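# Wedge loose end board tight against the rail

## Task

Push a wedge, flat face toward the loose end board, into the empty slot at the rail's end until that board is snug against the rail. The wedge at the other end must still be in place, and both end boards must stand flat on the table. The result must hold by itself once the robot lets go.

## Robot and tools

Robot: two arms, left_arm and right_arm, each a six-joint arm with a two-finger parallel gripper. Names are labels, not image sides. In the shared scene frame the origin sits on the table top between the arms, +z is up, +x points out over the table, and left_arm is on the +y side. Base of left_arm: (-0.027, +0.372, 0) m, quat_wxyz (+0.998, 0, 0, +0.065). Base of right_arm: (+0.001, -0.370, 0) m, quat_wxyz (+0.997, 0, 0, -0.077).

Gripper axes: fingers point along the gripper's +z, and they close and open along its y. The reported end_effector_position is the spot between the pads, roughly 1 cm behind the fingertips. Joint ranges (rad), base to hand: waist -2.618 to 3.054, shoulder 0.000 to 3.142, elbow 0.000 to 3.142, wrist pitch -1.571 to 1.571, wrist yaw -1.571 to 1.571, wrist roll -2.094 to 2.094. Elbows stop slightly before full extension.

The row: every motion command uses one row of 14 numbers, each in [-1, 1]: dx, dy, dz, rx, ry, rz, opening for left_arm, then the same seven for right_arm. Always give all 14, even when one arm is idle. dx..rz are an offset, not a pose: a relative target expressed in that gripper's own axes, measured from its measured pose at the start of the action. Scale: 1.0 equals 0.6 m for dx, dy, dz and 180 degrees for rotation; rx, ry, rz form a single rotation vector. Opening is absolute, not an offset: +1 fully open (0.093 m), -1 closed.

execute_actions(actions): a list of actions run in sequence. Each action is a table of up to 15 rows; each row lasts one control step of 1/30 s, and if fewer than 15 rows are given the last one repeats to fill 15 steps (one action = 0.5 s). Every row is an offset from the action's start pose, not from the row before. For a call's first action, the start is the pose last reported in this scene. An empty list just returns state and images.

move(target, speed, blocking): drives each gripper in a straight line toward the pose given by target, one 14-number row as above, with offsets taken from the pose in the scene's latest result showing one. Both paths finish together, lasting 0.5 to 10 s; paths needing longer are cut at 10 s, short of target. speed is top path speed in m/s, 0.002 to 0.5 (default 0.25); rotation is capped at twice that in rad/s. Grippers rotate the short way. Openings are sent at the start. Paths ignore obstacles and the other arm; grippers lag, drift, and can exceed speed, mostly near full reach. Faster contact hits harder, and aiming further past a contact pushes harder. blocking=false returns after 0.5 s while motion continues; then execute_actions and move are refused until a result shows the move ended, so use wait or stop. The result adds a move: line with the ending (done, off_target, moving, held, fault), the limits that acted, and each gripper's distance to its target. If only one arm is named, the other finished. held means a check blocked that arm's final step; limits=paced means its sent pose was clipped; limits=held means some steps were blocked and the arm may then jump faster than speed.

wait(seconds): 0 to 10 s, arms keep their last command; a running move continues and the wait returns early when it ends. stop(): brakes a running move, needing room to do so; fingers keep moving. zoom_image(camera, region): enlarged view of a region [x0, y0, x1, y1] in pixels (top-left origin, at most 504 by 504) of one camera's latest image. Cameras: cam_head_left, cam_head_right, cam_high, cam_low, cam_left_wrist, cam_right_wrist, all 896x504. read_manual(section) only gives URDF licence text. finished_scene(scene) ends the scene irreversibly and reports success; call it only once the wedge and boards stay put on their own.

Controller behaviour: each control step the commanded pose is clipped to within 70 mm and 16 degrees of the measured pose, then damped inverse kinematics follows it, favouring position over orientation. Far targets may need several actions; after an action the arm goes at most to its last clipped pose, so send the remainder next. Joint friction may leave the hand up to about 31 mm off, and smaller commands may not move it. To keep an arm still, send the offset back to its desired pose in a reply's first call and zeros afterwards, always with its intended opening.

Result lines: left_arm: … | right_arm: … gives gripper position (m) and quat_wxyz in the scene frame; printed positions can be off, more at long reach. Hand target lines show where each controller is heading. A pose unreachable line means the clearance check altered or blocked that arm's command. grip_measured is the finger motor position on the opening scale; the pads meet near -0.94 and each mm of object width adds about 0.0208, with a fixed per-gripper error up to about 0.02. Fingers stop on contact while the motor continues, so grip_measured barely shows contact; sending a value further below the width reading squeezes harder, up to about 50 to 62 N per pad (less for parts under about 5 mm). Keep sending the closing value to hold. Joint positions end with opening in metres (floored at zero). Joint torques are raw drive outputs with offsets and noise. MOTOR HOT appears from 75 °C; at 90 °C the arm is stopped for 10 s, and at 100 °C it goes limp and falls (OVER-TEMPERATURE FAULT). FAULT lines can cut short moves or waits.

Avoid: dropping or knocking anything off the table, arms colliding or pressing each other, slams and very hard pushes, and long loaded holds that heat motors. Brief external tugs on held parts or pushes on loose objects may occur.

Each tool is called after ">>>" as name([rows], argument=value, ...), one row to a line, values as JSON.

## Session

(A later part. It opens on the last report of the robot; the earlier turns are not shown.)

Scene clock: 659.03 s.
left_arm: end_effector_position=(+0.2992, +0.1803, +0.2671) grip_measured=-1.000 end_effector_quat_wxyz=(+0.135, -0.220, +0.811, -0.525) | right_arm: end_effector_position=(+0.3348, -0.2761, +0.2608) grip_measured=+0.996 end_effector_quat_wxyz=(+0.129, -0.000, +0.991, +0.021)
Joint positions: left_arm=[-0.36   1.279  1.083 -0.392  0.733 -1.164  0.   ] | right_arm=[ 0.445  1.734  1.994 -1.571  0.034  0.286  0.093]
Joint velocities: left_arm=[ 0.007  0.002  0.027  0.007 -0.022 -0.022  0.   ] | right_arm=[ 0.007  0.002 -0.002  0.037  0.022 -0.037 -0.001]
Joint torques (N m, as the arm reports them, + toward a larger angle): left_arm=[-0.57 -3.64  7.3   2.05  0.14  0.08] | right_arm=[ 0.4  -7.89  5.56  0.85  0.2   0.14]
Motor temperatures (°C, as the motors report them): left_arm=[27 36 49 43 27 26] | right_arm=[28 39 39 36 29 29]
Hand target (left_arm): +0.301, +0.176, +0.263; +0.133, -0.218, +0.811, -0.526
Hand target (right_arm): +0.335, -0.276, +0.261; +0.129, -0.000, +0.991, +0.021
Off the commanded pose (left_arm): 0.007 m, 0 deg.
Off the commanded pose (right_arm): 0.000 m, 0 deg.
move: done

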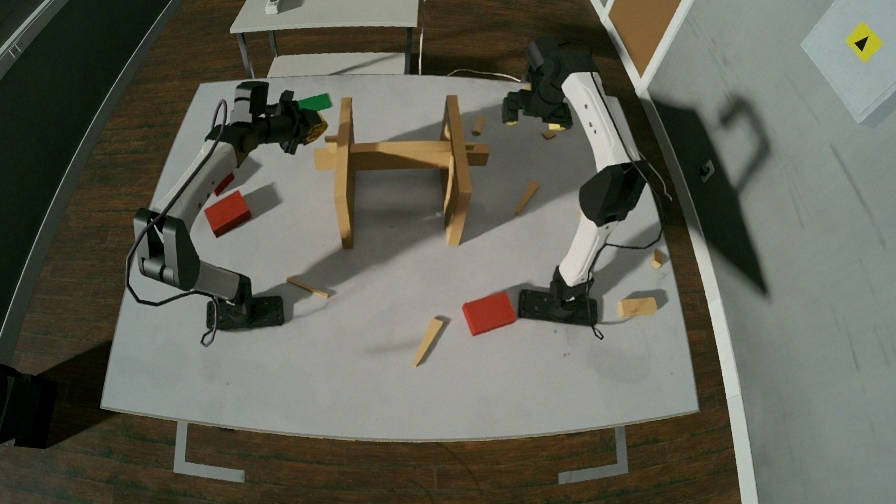

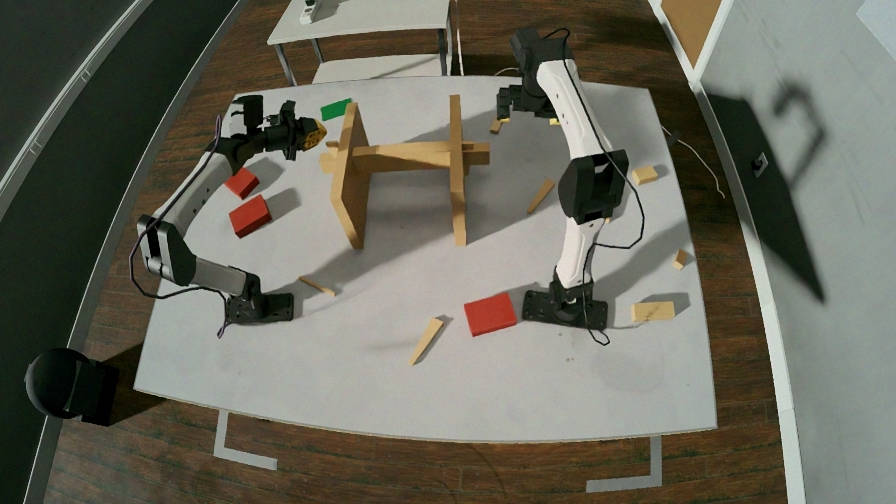

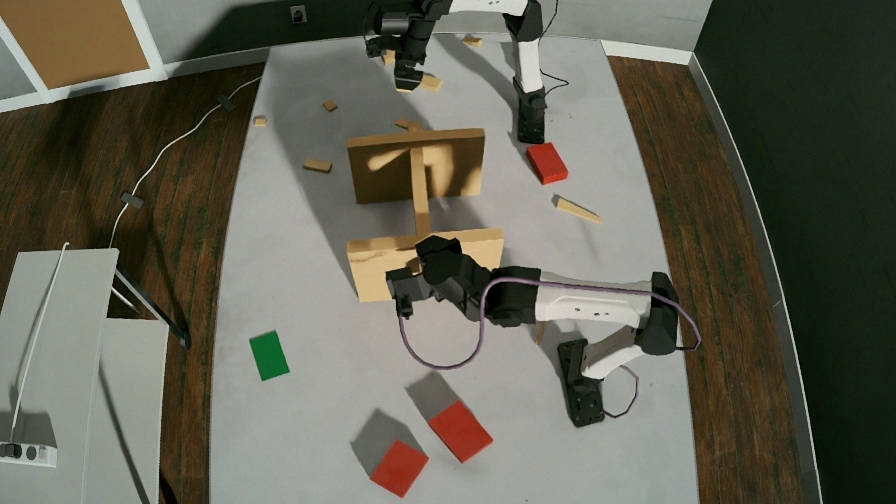

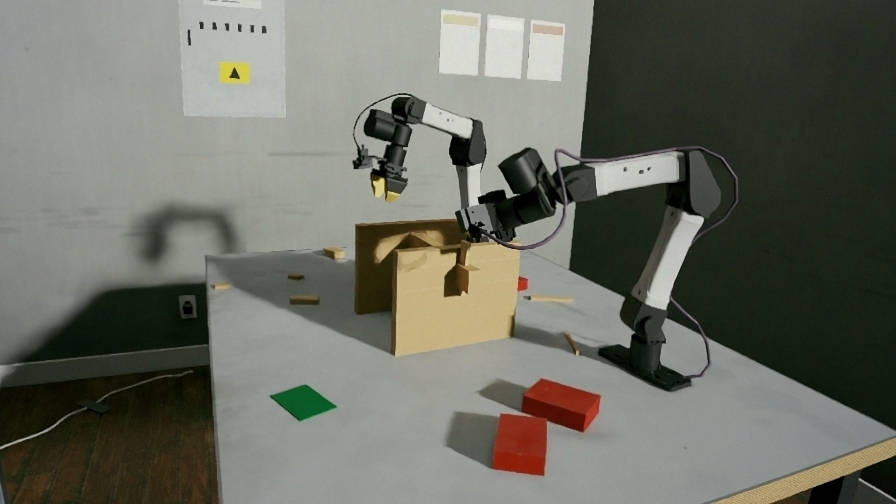

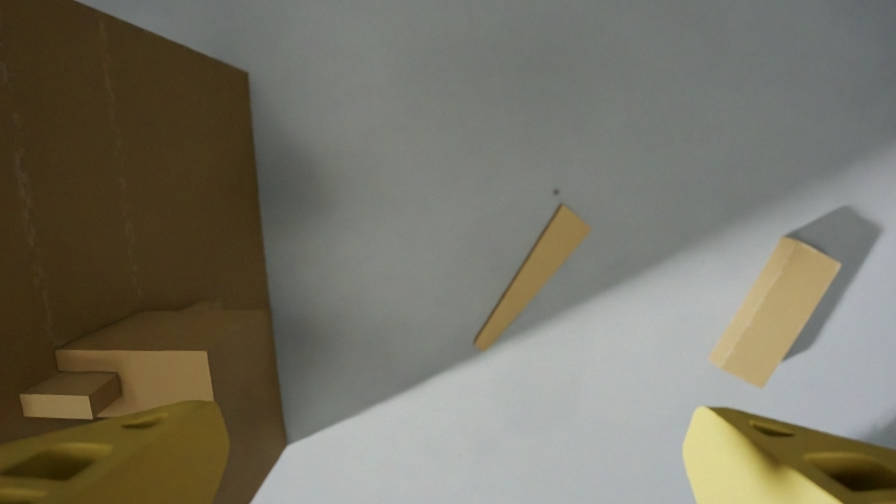

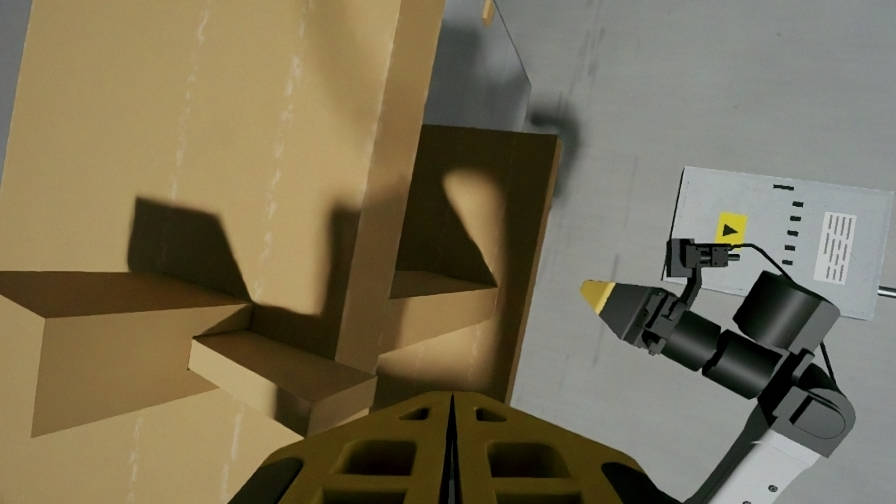

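>>> move(target=[0.0041, 0.0286, 0.0259, 0, 0, 0, -1, 0, 0, 0, 0, 0, 0, 1], speed=0.02)

>>> zoom_image(camera="cam_head_left", region=[240, 70, 420, 200])

>>> zoom_image(camera="cam_low", region=[400, 170, 580, 320])

Scene clock: 674.07 s.
left_arm: end_effector_position=(+0.2994, +0.1774, +0.2493) grip_measured=-1.000 end_effector_quat_wxyz=(+0.137, -0.222, +0.811, -0.523) | right_arm: end_effector_position=(+0.3348, -0.2761, +0.2608) grip_measured=+0.996 end_effector_quat_wxyz=(+0.129, -0.000, +0.991, +0.021)
Joint positions: left_arm=[-0.373  1.279  1.013 -0.316  0.716 -1.174  0.   ] | right_arm=[ 0.445  1.734  1.994 -1.571  0.034  0.286  0.093]
Joint velocities: left_arm=[-0.002 -0.007  0.022 -0.007 -0.183 -0.154  0.   ] | right_arm=[ 0.002  0.002 -0.022 -0.007 -0.022 -0.007 -0.001]
Joint torques (N m, as the arm reports them, + toward a larger angle): left_arm=[-0.68 -3.71  7.1   2.05  0.15  0.1 ] | right_arm=[ 0.41 -7.88  5.54  0.85  0.2   0.14]
Motor temperatures (°C, as the motors report them): left_arm=[27 36 48 44 27 26] | right_arm=[28 39 39 36 29 29]
Hand target (left_arm): +0.300, +0.173, +0.245; +0.135, -0.219, +0.811, -0.525
Hand target (right_arm): +0.335, -0.276, +0.261; +0.129, -0.000, +0.991, +0.021
Off the commanded pose (left_arm): 0.006 m, 0 deg.
Off the commanded pose (right_arm): 0.000 m, 0 deg.
move: done

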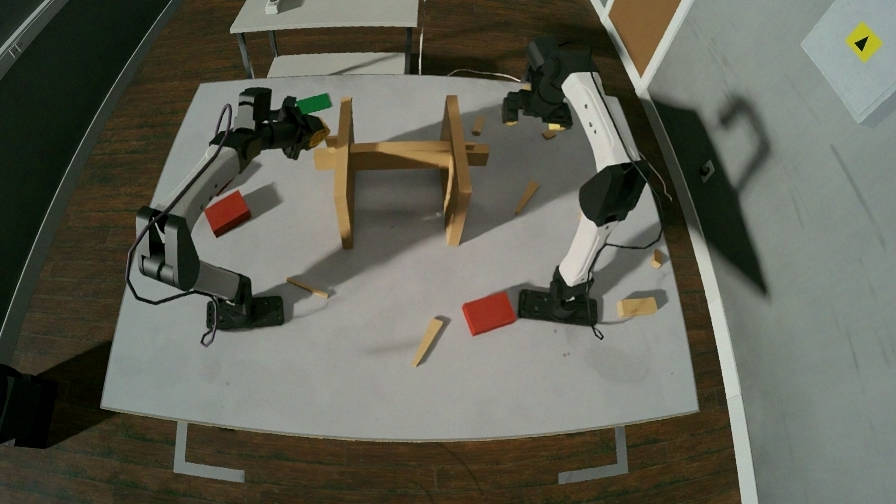

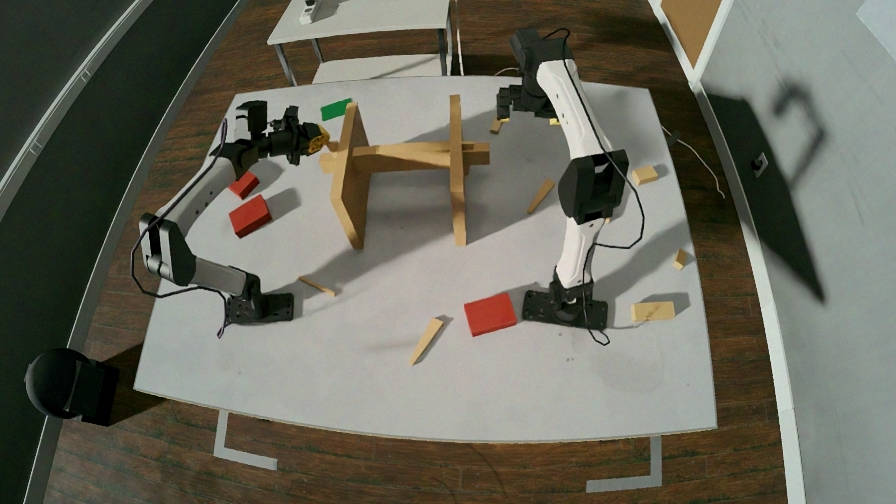

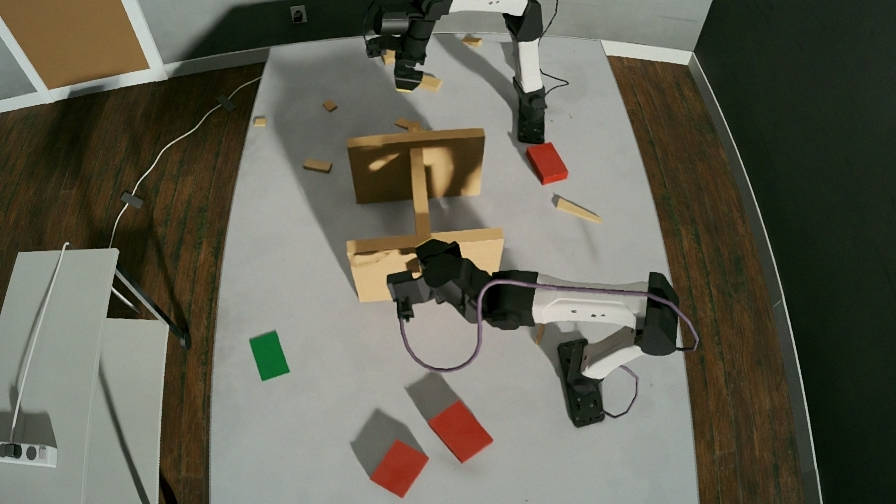

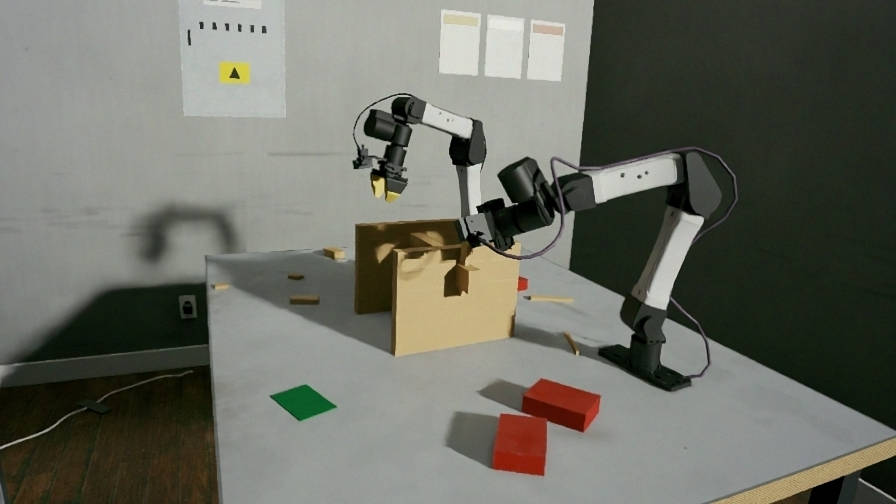

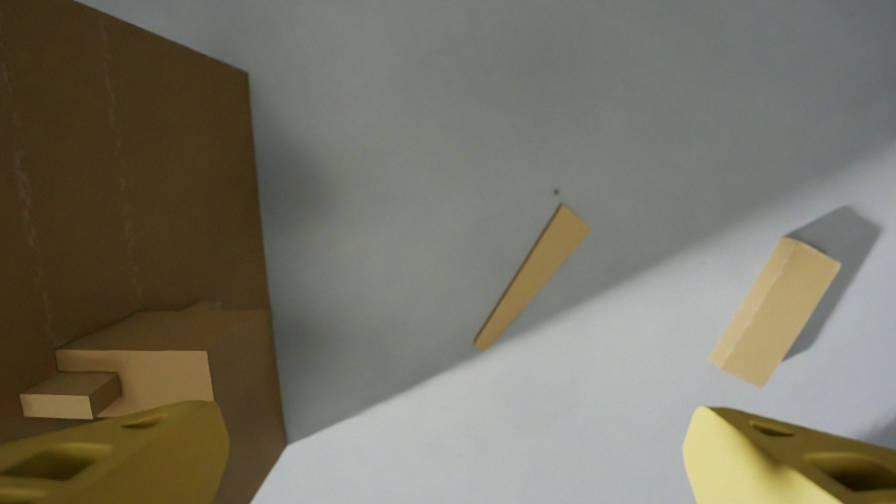

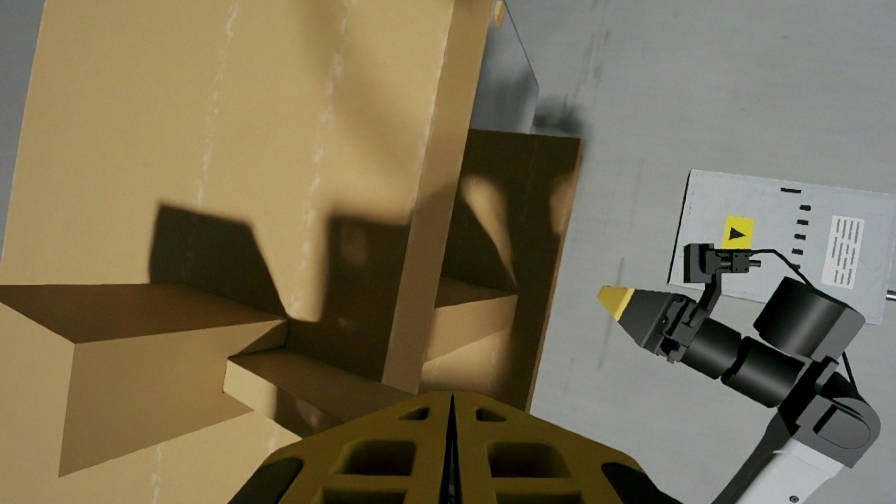

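Region (240, 70, 420, 200) of cam_head_left's 896x504 image, scaled by 2.800, with more detail than that image has.

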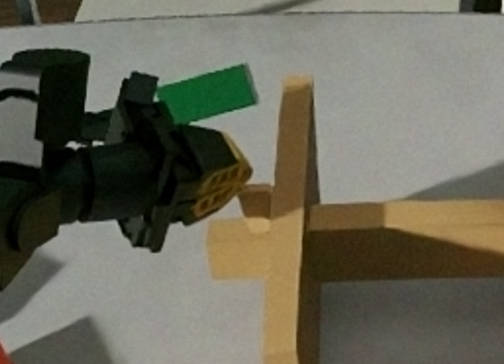

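Region (400, 170, 580, 320) of cam_low's 896x504 image, scaled by 2.800, with more detail than that image has.

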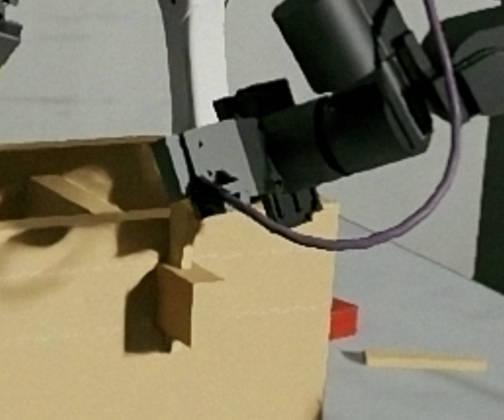

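>>> move(target=[0.004, 0.0259, 0.0237, 0, 0, 0, -1, 0, 0, 0, 0, 0, 0, 1], speed=0.015)

>>> zoom_image(camera="cam_head_left", region=[240, 70, 420, 200])

>>> zoom_image(camera="cam_low", region=[400, 170, 580, 320])

Scene clock: 683.83 s.
left_arm: end_effector_position=(+0.3009, +0.1756, +0.2381) grip_measured=-1.000 end_effector_quat_wxyz=(+0.144, -0.221, +0.809, -0.525) | right_arm: end_effector_position=(+0.3348, -0.2761, +0.2608) grip_measured=+0.996 end_effector_quat_wxyz=(+0.129, -0.000, +0.991, +0.021)
Joint positions: left_arm=[-0.382  1.279  0.957 -0.239  0.702 -1.183  0.   ] | right_arm=[ 0.445  1.734  1.994 -1.571  0.034  0.286  0.093]
Joint velocities: left_arm=[ 0.012  0.002 -0.007 -0.007 -0.022 -0.037  0.   ] | right_arm=[-0.002  0.027 -0.002 -0.037 -0.037 -0.037 -0.   ]
Joint torques (N m, as the arm reports them, + toward a larger angle): left_arm=[-0.89 -3.5   7.18  2.    0.16  0.08] | right_arm=[ 0.4  -7.89  5.55  0.85  0.2   0.14]
Motor temperatures (°C, as the motors report them): left_arm=[27 36 47 45 27 26] | right_arm=[28 39 39 36 29 29]
Hand target (left_arm): +0.300, +0.171, +0.229; +0.136, -0.222, +0.812, -0.523
Hand target (right_arm): +0.335, -0.276, +0.261; +0.129, -0.000, +0.991, +0.021
Off the commanded pose (left_arm): 0.010 m, 1 deg.
Off the commanded pose (right_arm): 0.000 m, 0 deg.
move: done

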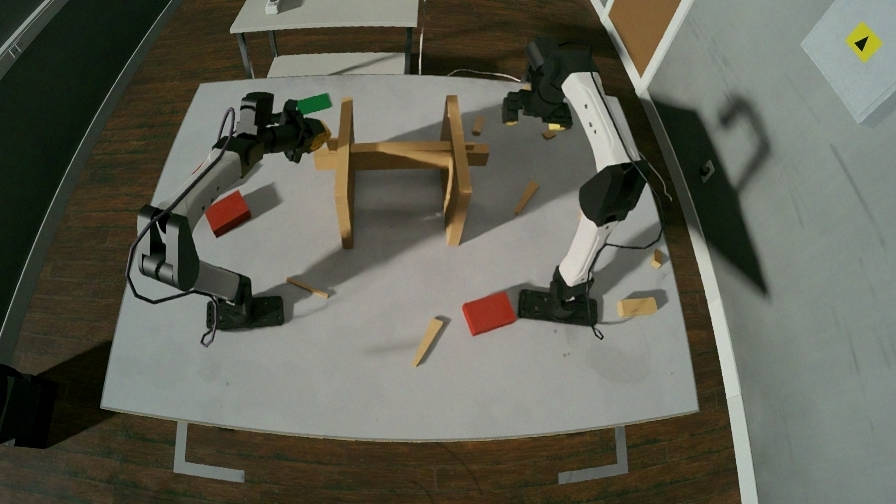

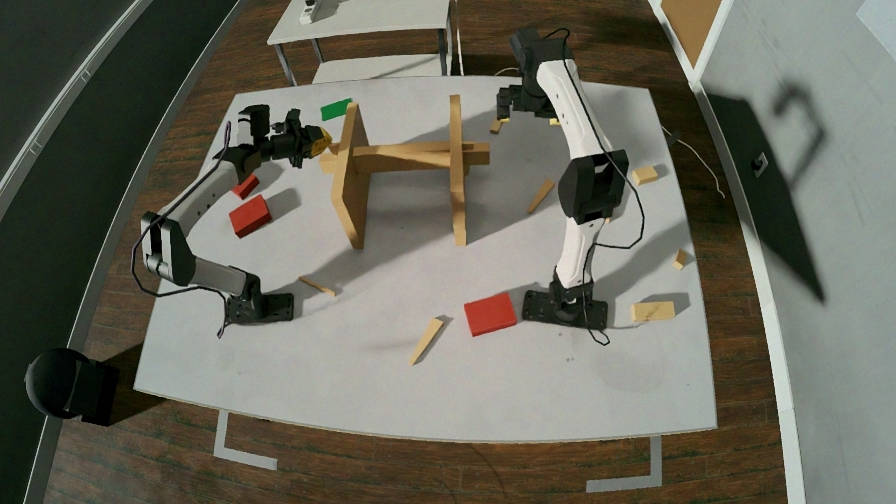

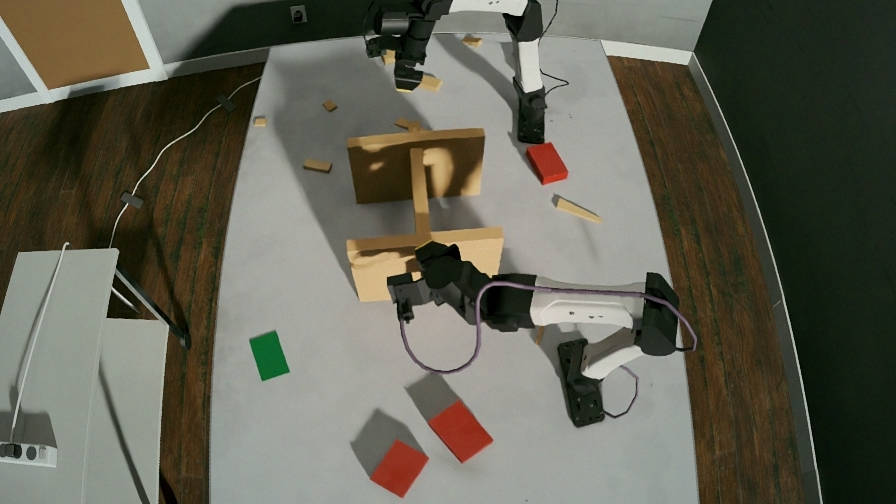

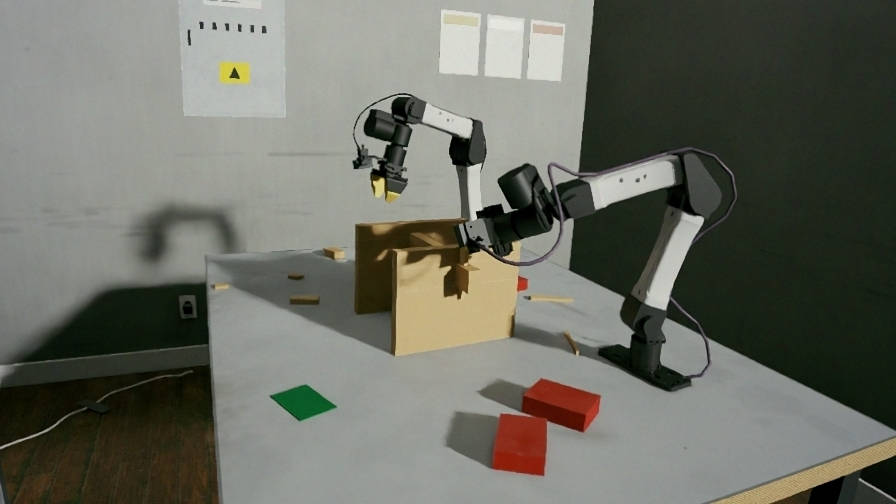

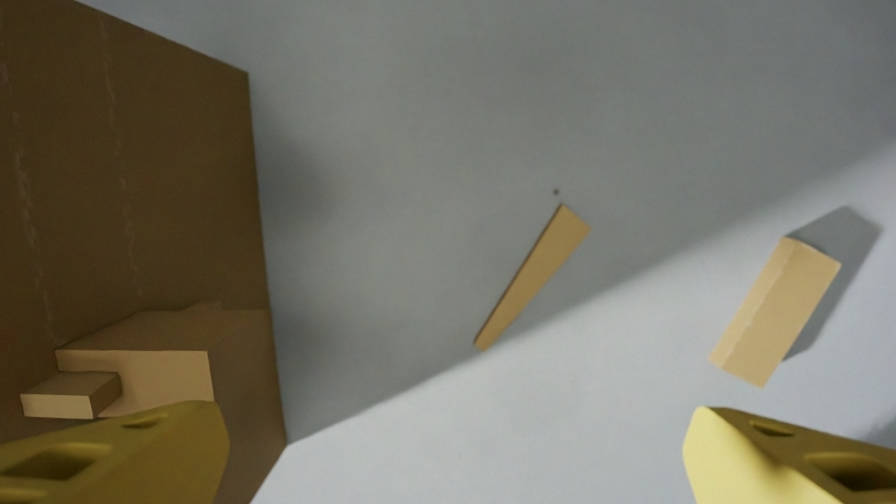

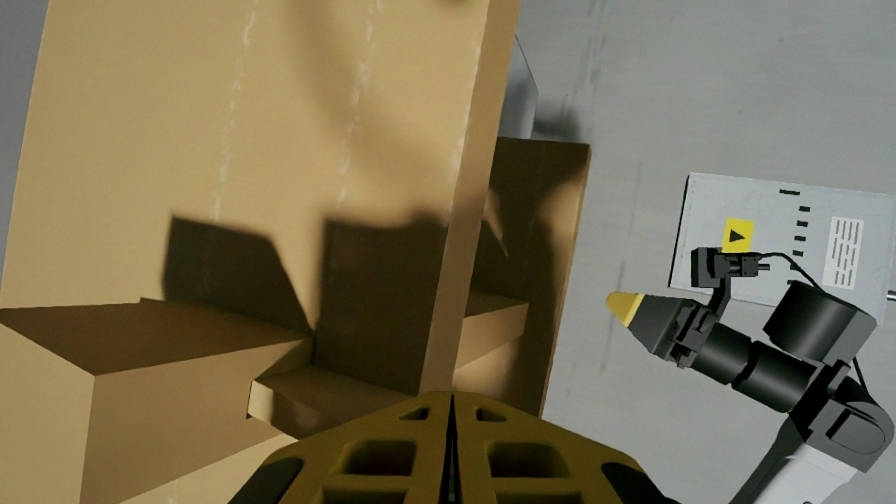

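Region (240, 70, 420, 200) of cam_head_left's 896x504 image, scaled by 2.800, with more detail than that image has.

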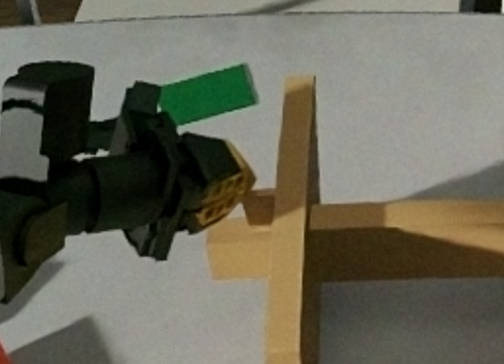

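Region (400, 170, 580, 320) of cam_low's 896x504 image, scaled by 2.800, with more detail than that image has.

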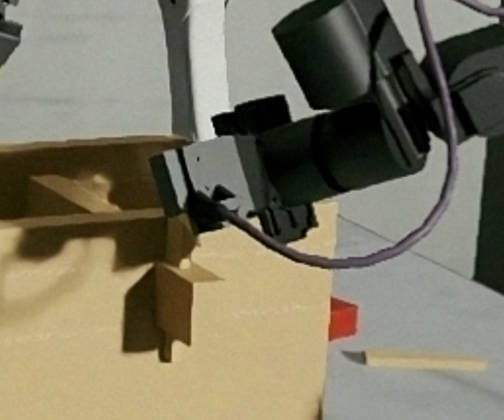

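>>> move(target=[0.0074, 0.0343, 0.0253, 0, 0, 0, -1, 0, 0, 0, 0, 0, 0, 1], speed=0.015)

>>> zoom_image(camera="cam_head_left", region=[240, 70, 420, 200])

>>> zoom_image(camera="cam_low", region=[400, 170, 580, 320])

Scene clock: 692.50 s.
left_arm: end_effector_position=(+0.3011, +0.1728, +0.2254) grip_measured=-1.000 end_effector_quat_wxyz=(+0.153, -0.215, +0.805, -0.532) | right_arm: end_effector_position=(+0.3348, -0.2761, +0.2608) grip_measured=+0.996 end_effector_quat_wxyz=(+0.129, -0.000, +0.991, +0.021)
Joint positions: left_arm=[-0.392  1.279  0.886 -0.137  0.694 -1.193  0.   ] | right_arm=[ 0.445  1.734  1.994 -1.571  0.034  0.286  0.093]
Joint velocities: left_arm=[-0.002  0.017 -0.007  0.007  0.007 -0.037  0.   ] | right_arm=[-0.007 -0.007  0.007  0.022 -0.066  0.081 -0.   ]
Joint torques (N m, as the arm reports them, + toward a larger angle): left_arm=[-0.89 -3.39  6.61  1.97  0.05  0.11] | right_arm=[ 0.41 -7.87  5.54  0.84  0.2   0.15]
Motor temperatures (°C, as the motors report them): left_arm=[27 36 47 45 27 26] | right_arm=[28 39 39 36 29 29]
Hand target (left_arm): +0.300, +0.169, +0.213; +0.145, -0.220, +0.809, -0.525
Hand target (right_arm): +0.335, -0.276, +0.261; +0.129, -0.000, +0.991, +0.021
Off the commanded pose (left_arm): 0.013 m, 1 deg.
Off the commanded pose (right_arm): 0.000 m, 0 deg.
move: off_target (left_arm)

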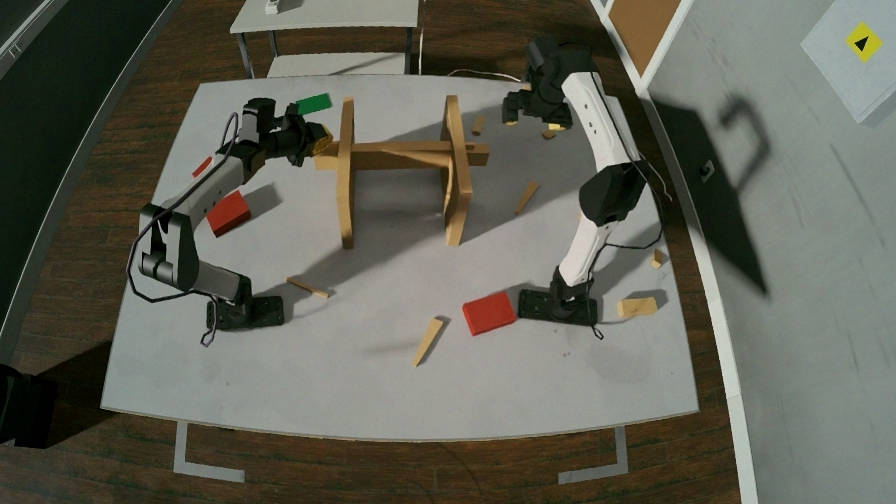

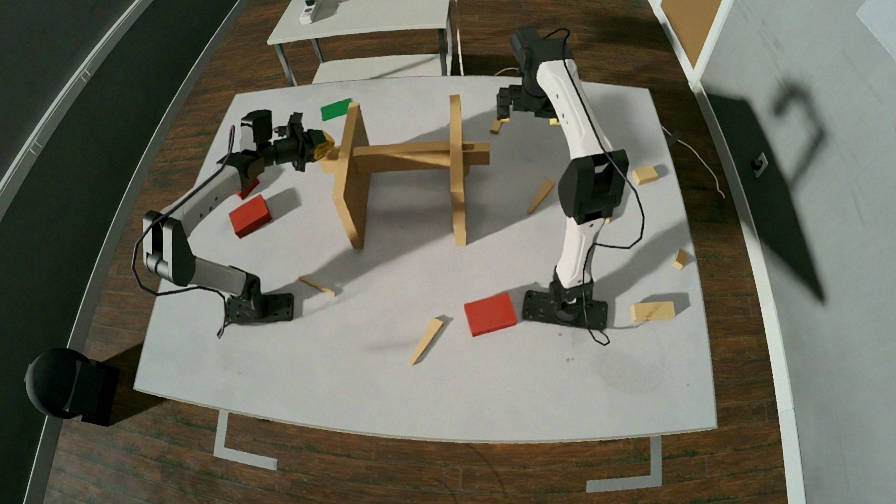

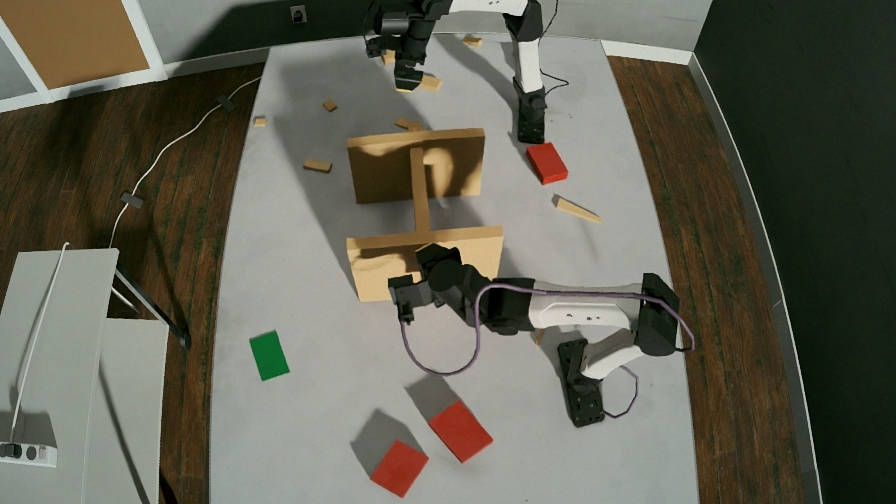

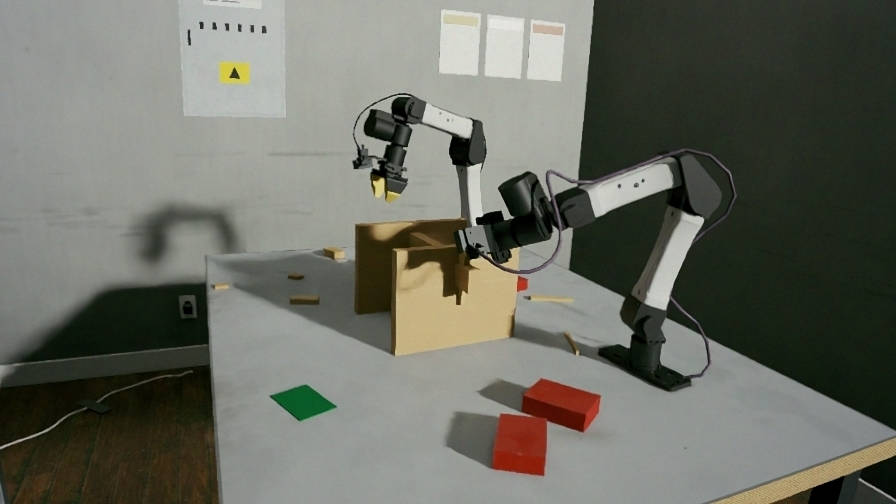

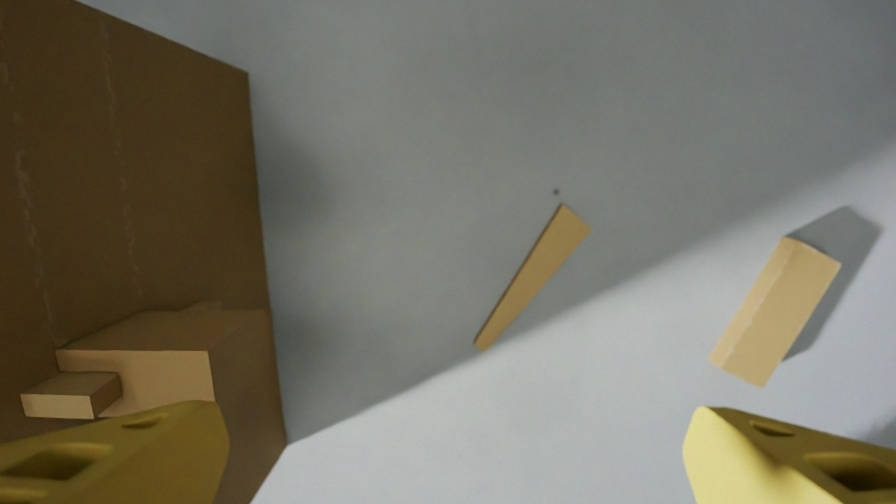

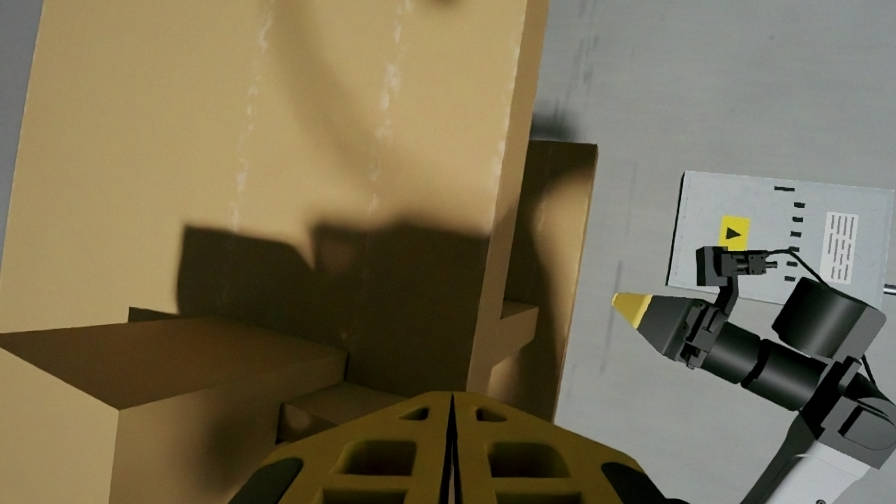

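Region (240, 70, 420, 200) of cam_head_left's 896x504 image, scaled by 2.800, with more detail than that image has.

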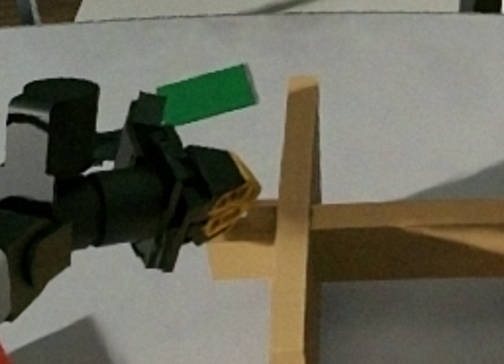

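Region (400, 170, 580, 320) of cam_low's 896x504 image, scaled by 2.800, with more detail than that image has.

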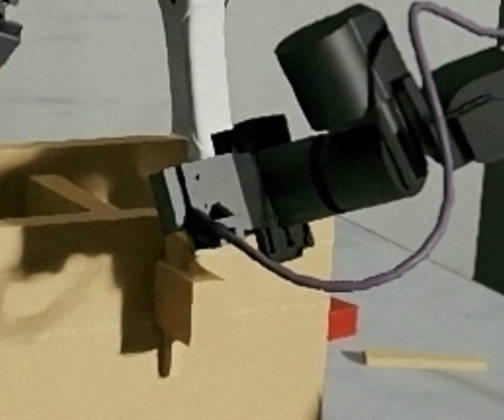

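>>> move(target=[0.0055, 0.0318, 0.0187, 0, 0, 0, -1, 0, 0, 0, 0, 0, 0, 1], speed=0.015)

>>> zoom_image(camera="cam_head_left", region=[240, 70, 420, 260])

>>> zoom_image(camera="cam_low", region=[340, 170, 580, 370])

Scene clock: 703.70 s.
left_arm: end_effector_position=(+0.3034, +0.1711, +0.2246) grip_measured=-1.000 end_effector_quat_wxyz=(+0.169, -0.201, +0.796, -0.545) | right_arm: end_effector_position=(+0.3348, -0.2761, +0.2608) grip_measured=+0.996 end_effector_quat_wxyz=(+0.129, -0.000, +0.991, +0.021)
Joint positions: left_arm=[-0.392  1.279  0.841 -0.035  0.703 -1.197  0.   ] | right_arm=[ 0.445  1.734  1.994 -1.571  0.034  0.286  0.093]
Joint velocities: left_arm=[-0.017  0.012 -0.022  0.007 -0.022 -0.022  0.   ] | right_arm=[ 0.017  0.017 -0.002 -0.066  0.022 -0.095  0.   ]
Joint torques (N m, as the arm reports them, + toward a larger angle): left_arm=[-0.86 -3.26  5.77  1.85 -0.05  0.11] | right_arm=[ 0.41 -7.89  5.56  0.84  0.2   0.14]
Motor temperatures (°C, as the motors report them): left_arm=[27 36 46 45 27 26] | right_arm=[28 39 39 36 29 29]
Hand target (left_arm): +0.300, +0.169, +0.204; +0.153, -0.215, +0.805, -0.531
Hand target (right_arm): +0.335, -0.276, +0.261; +0.129, -0.000, +0.991, +0.021
Off the commanded pose (left_arm): 0.022 m, 3 deg.
Off the commanded pose (right_arm): 0.000 m, 0 deg.
move: off_target (left_arm)

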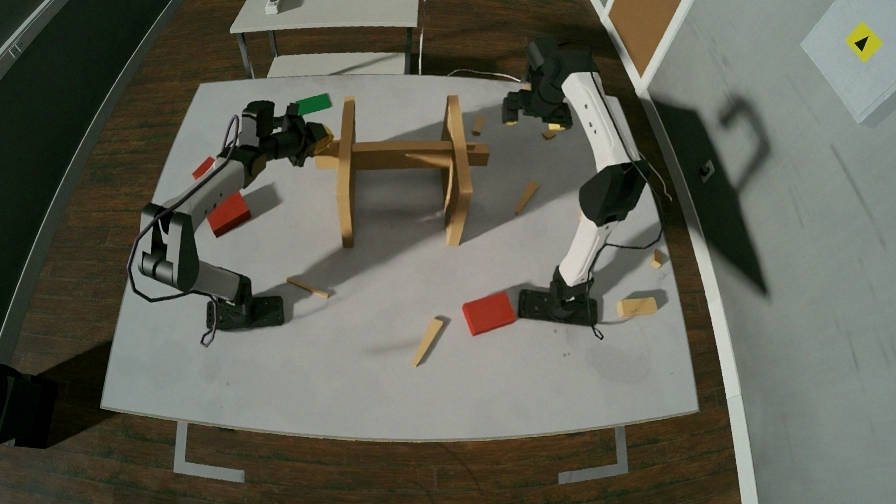

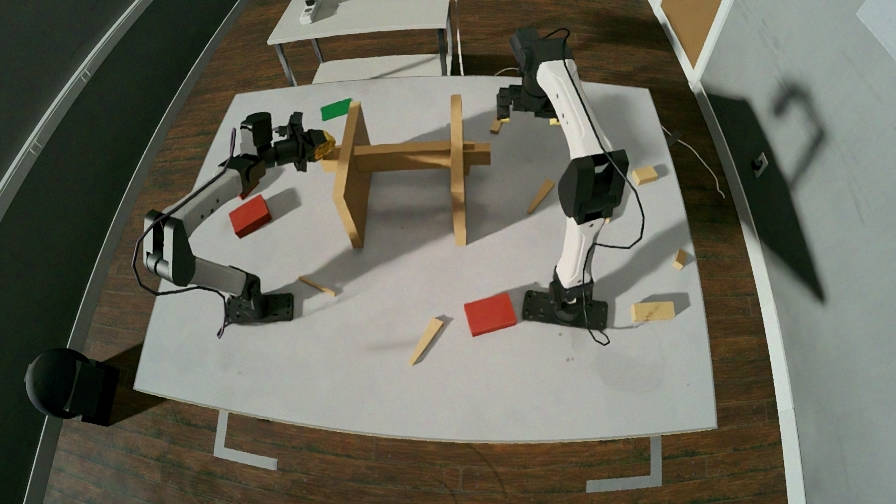

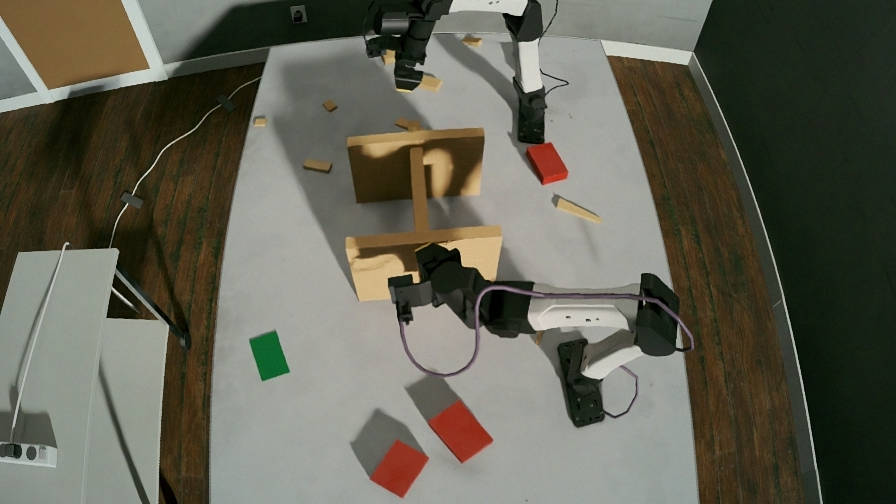

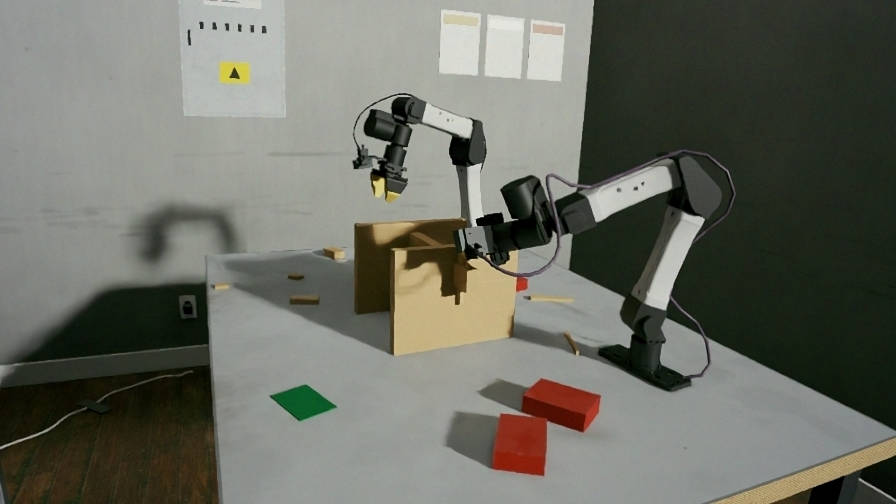

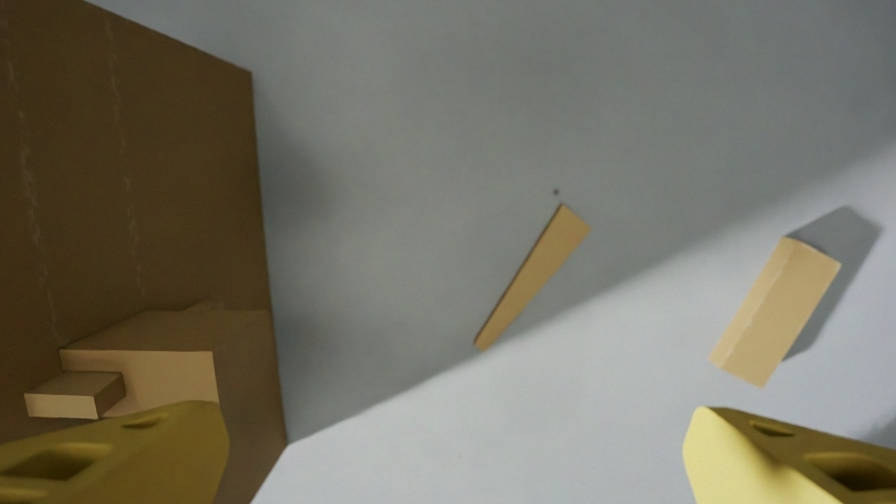

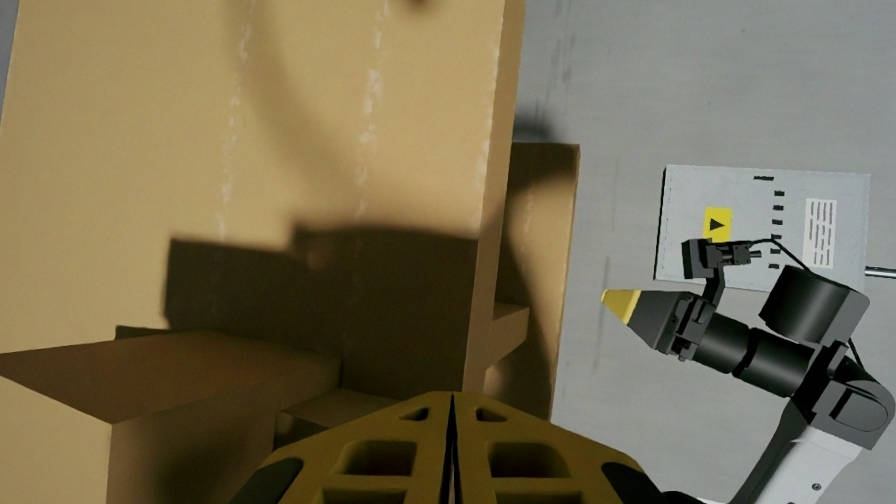

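Region (240, 70, 420, 260) of cam_head_left's 896x504 image, scaled by 2.653, with more detail than that image has; it fills the left 477 columns of this view, and the rest is white.

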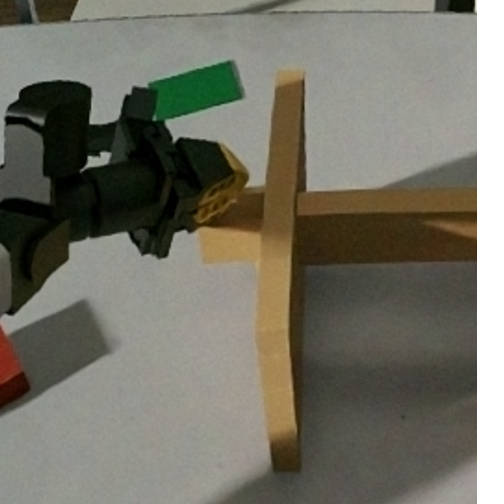

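Region (340, 170, 580, 370) of cam_low's 896x504 image, scaled by 2.100, with more detail than that image has.

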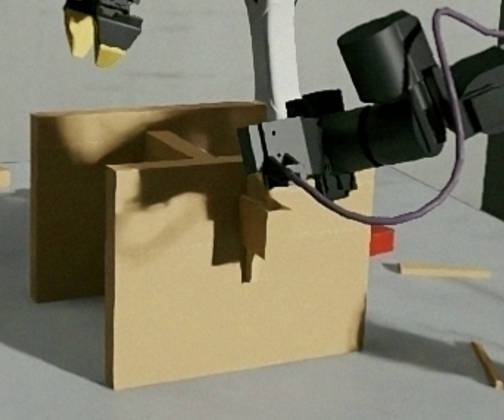

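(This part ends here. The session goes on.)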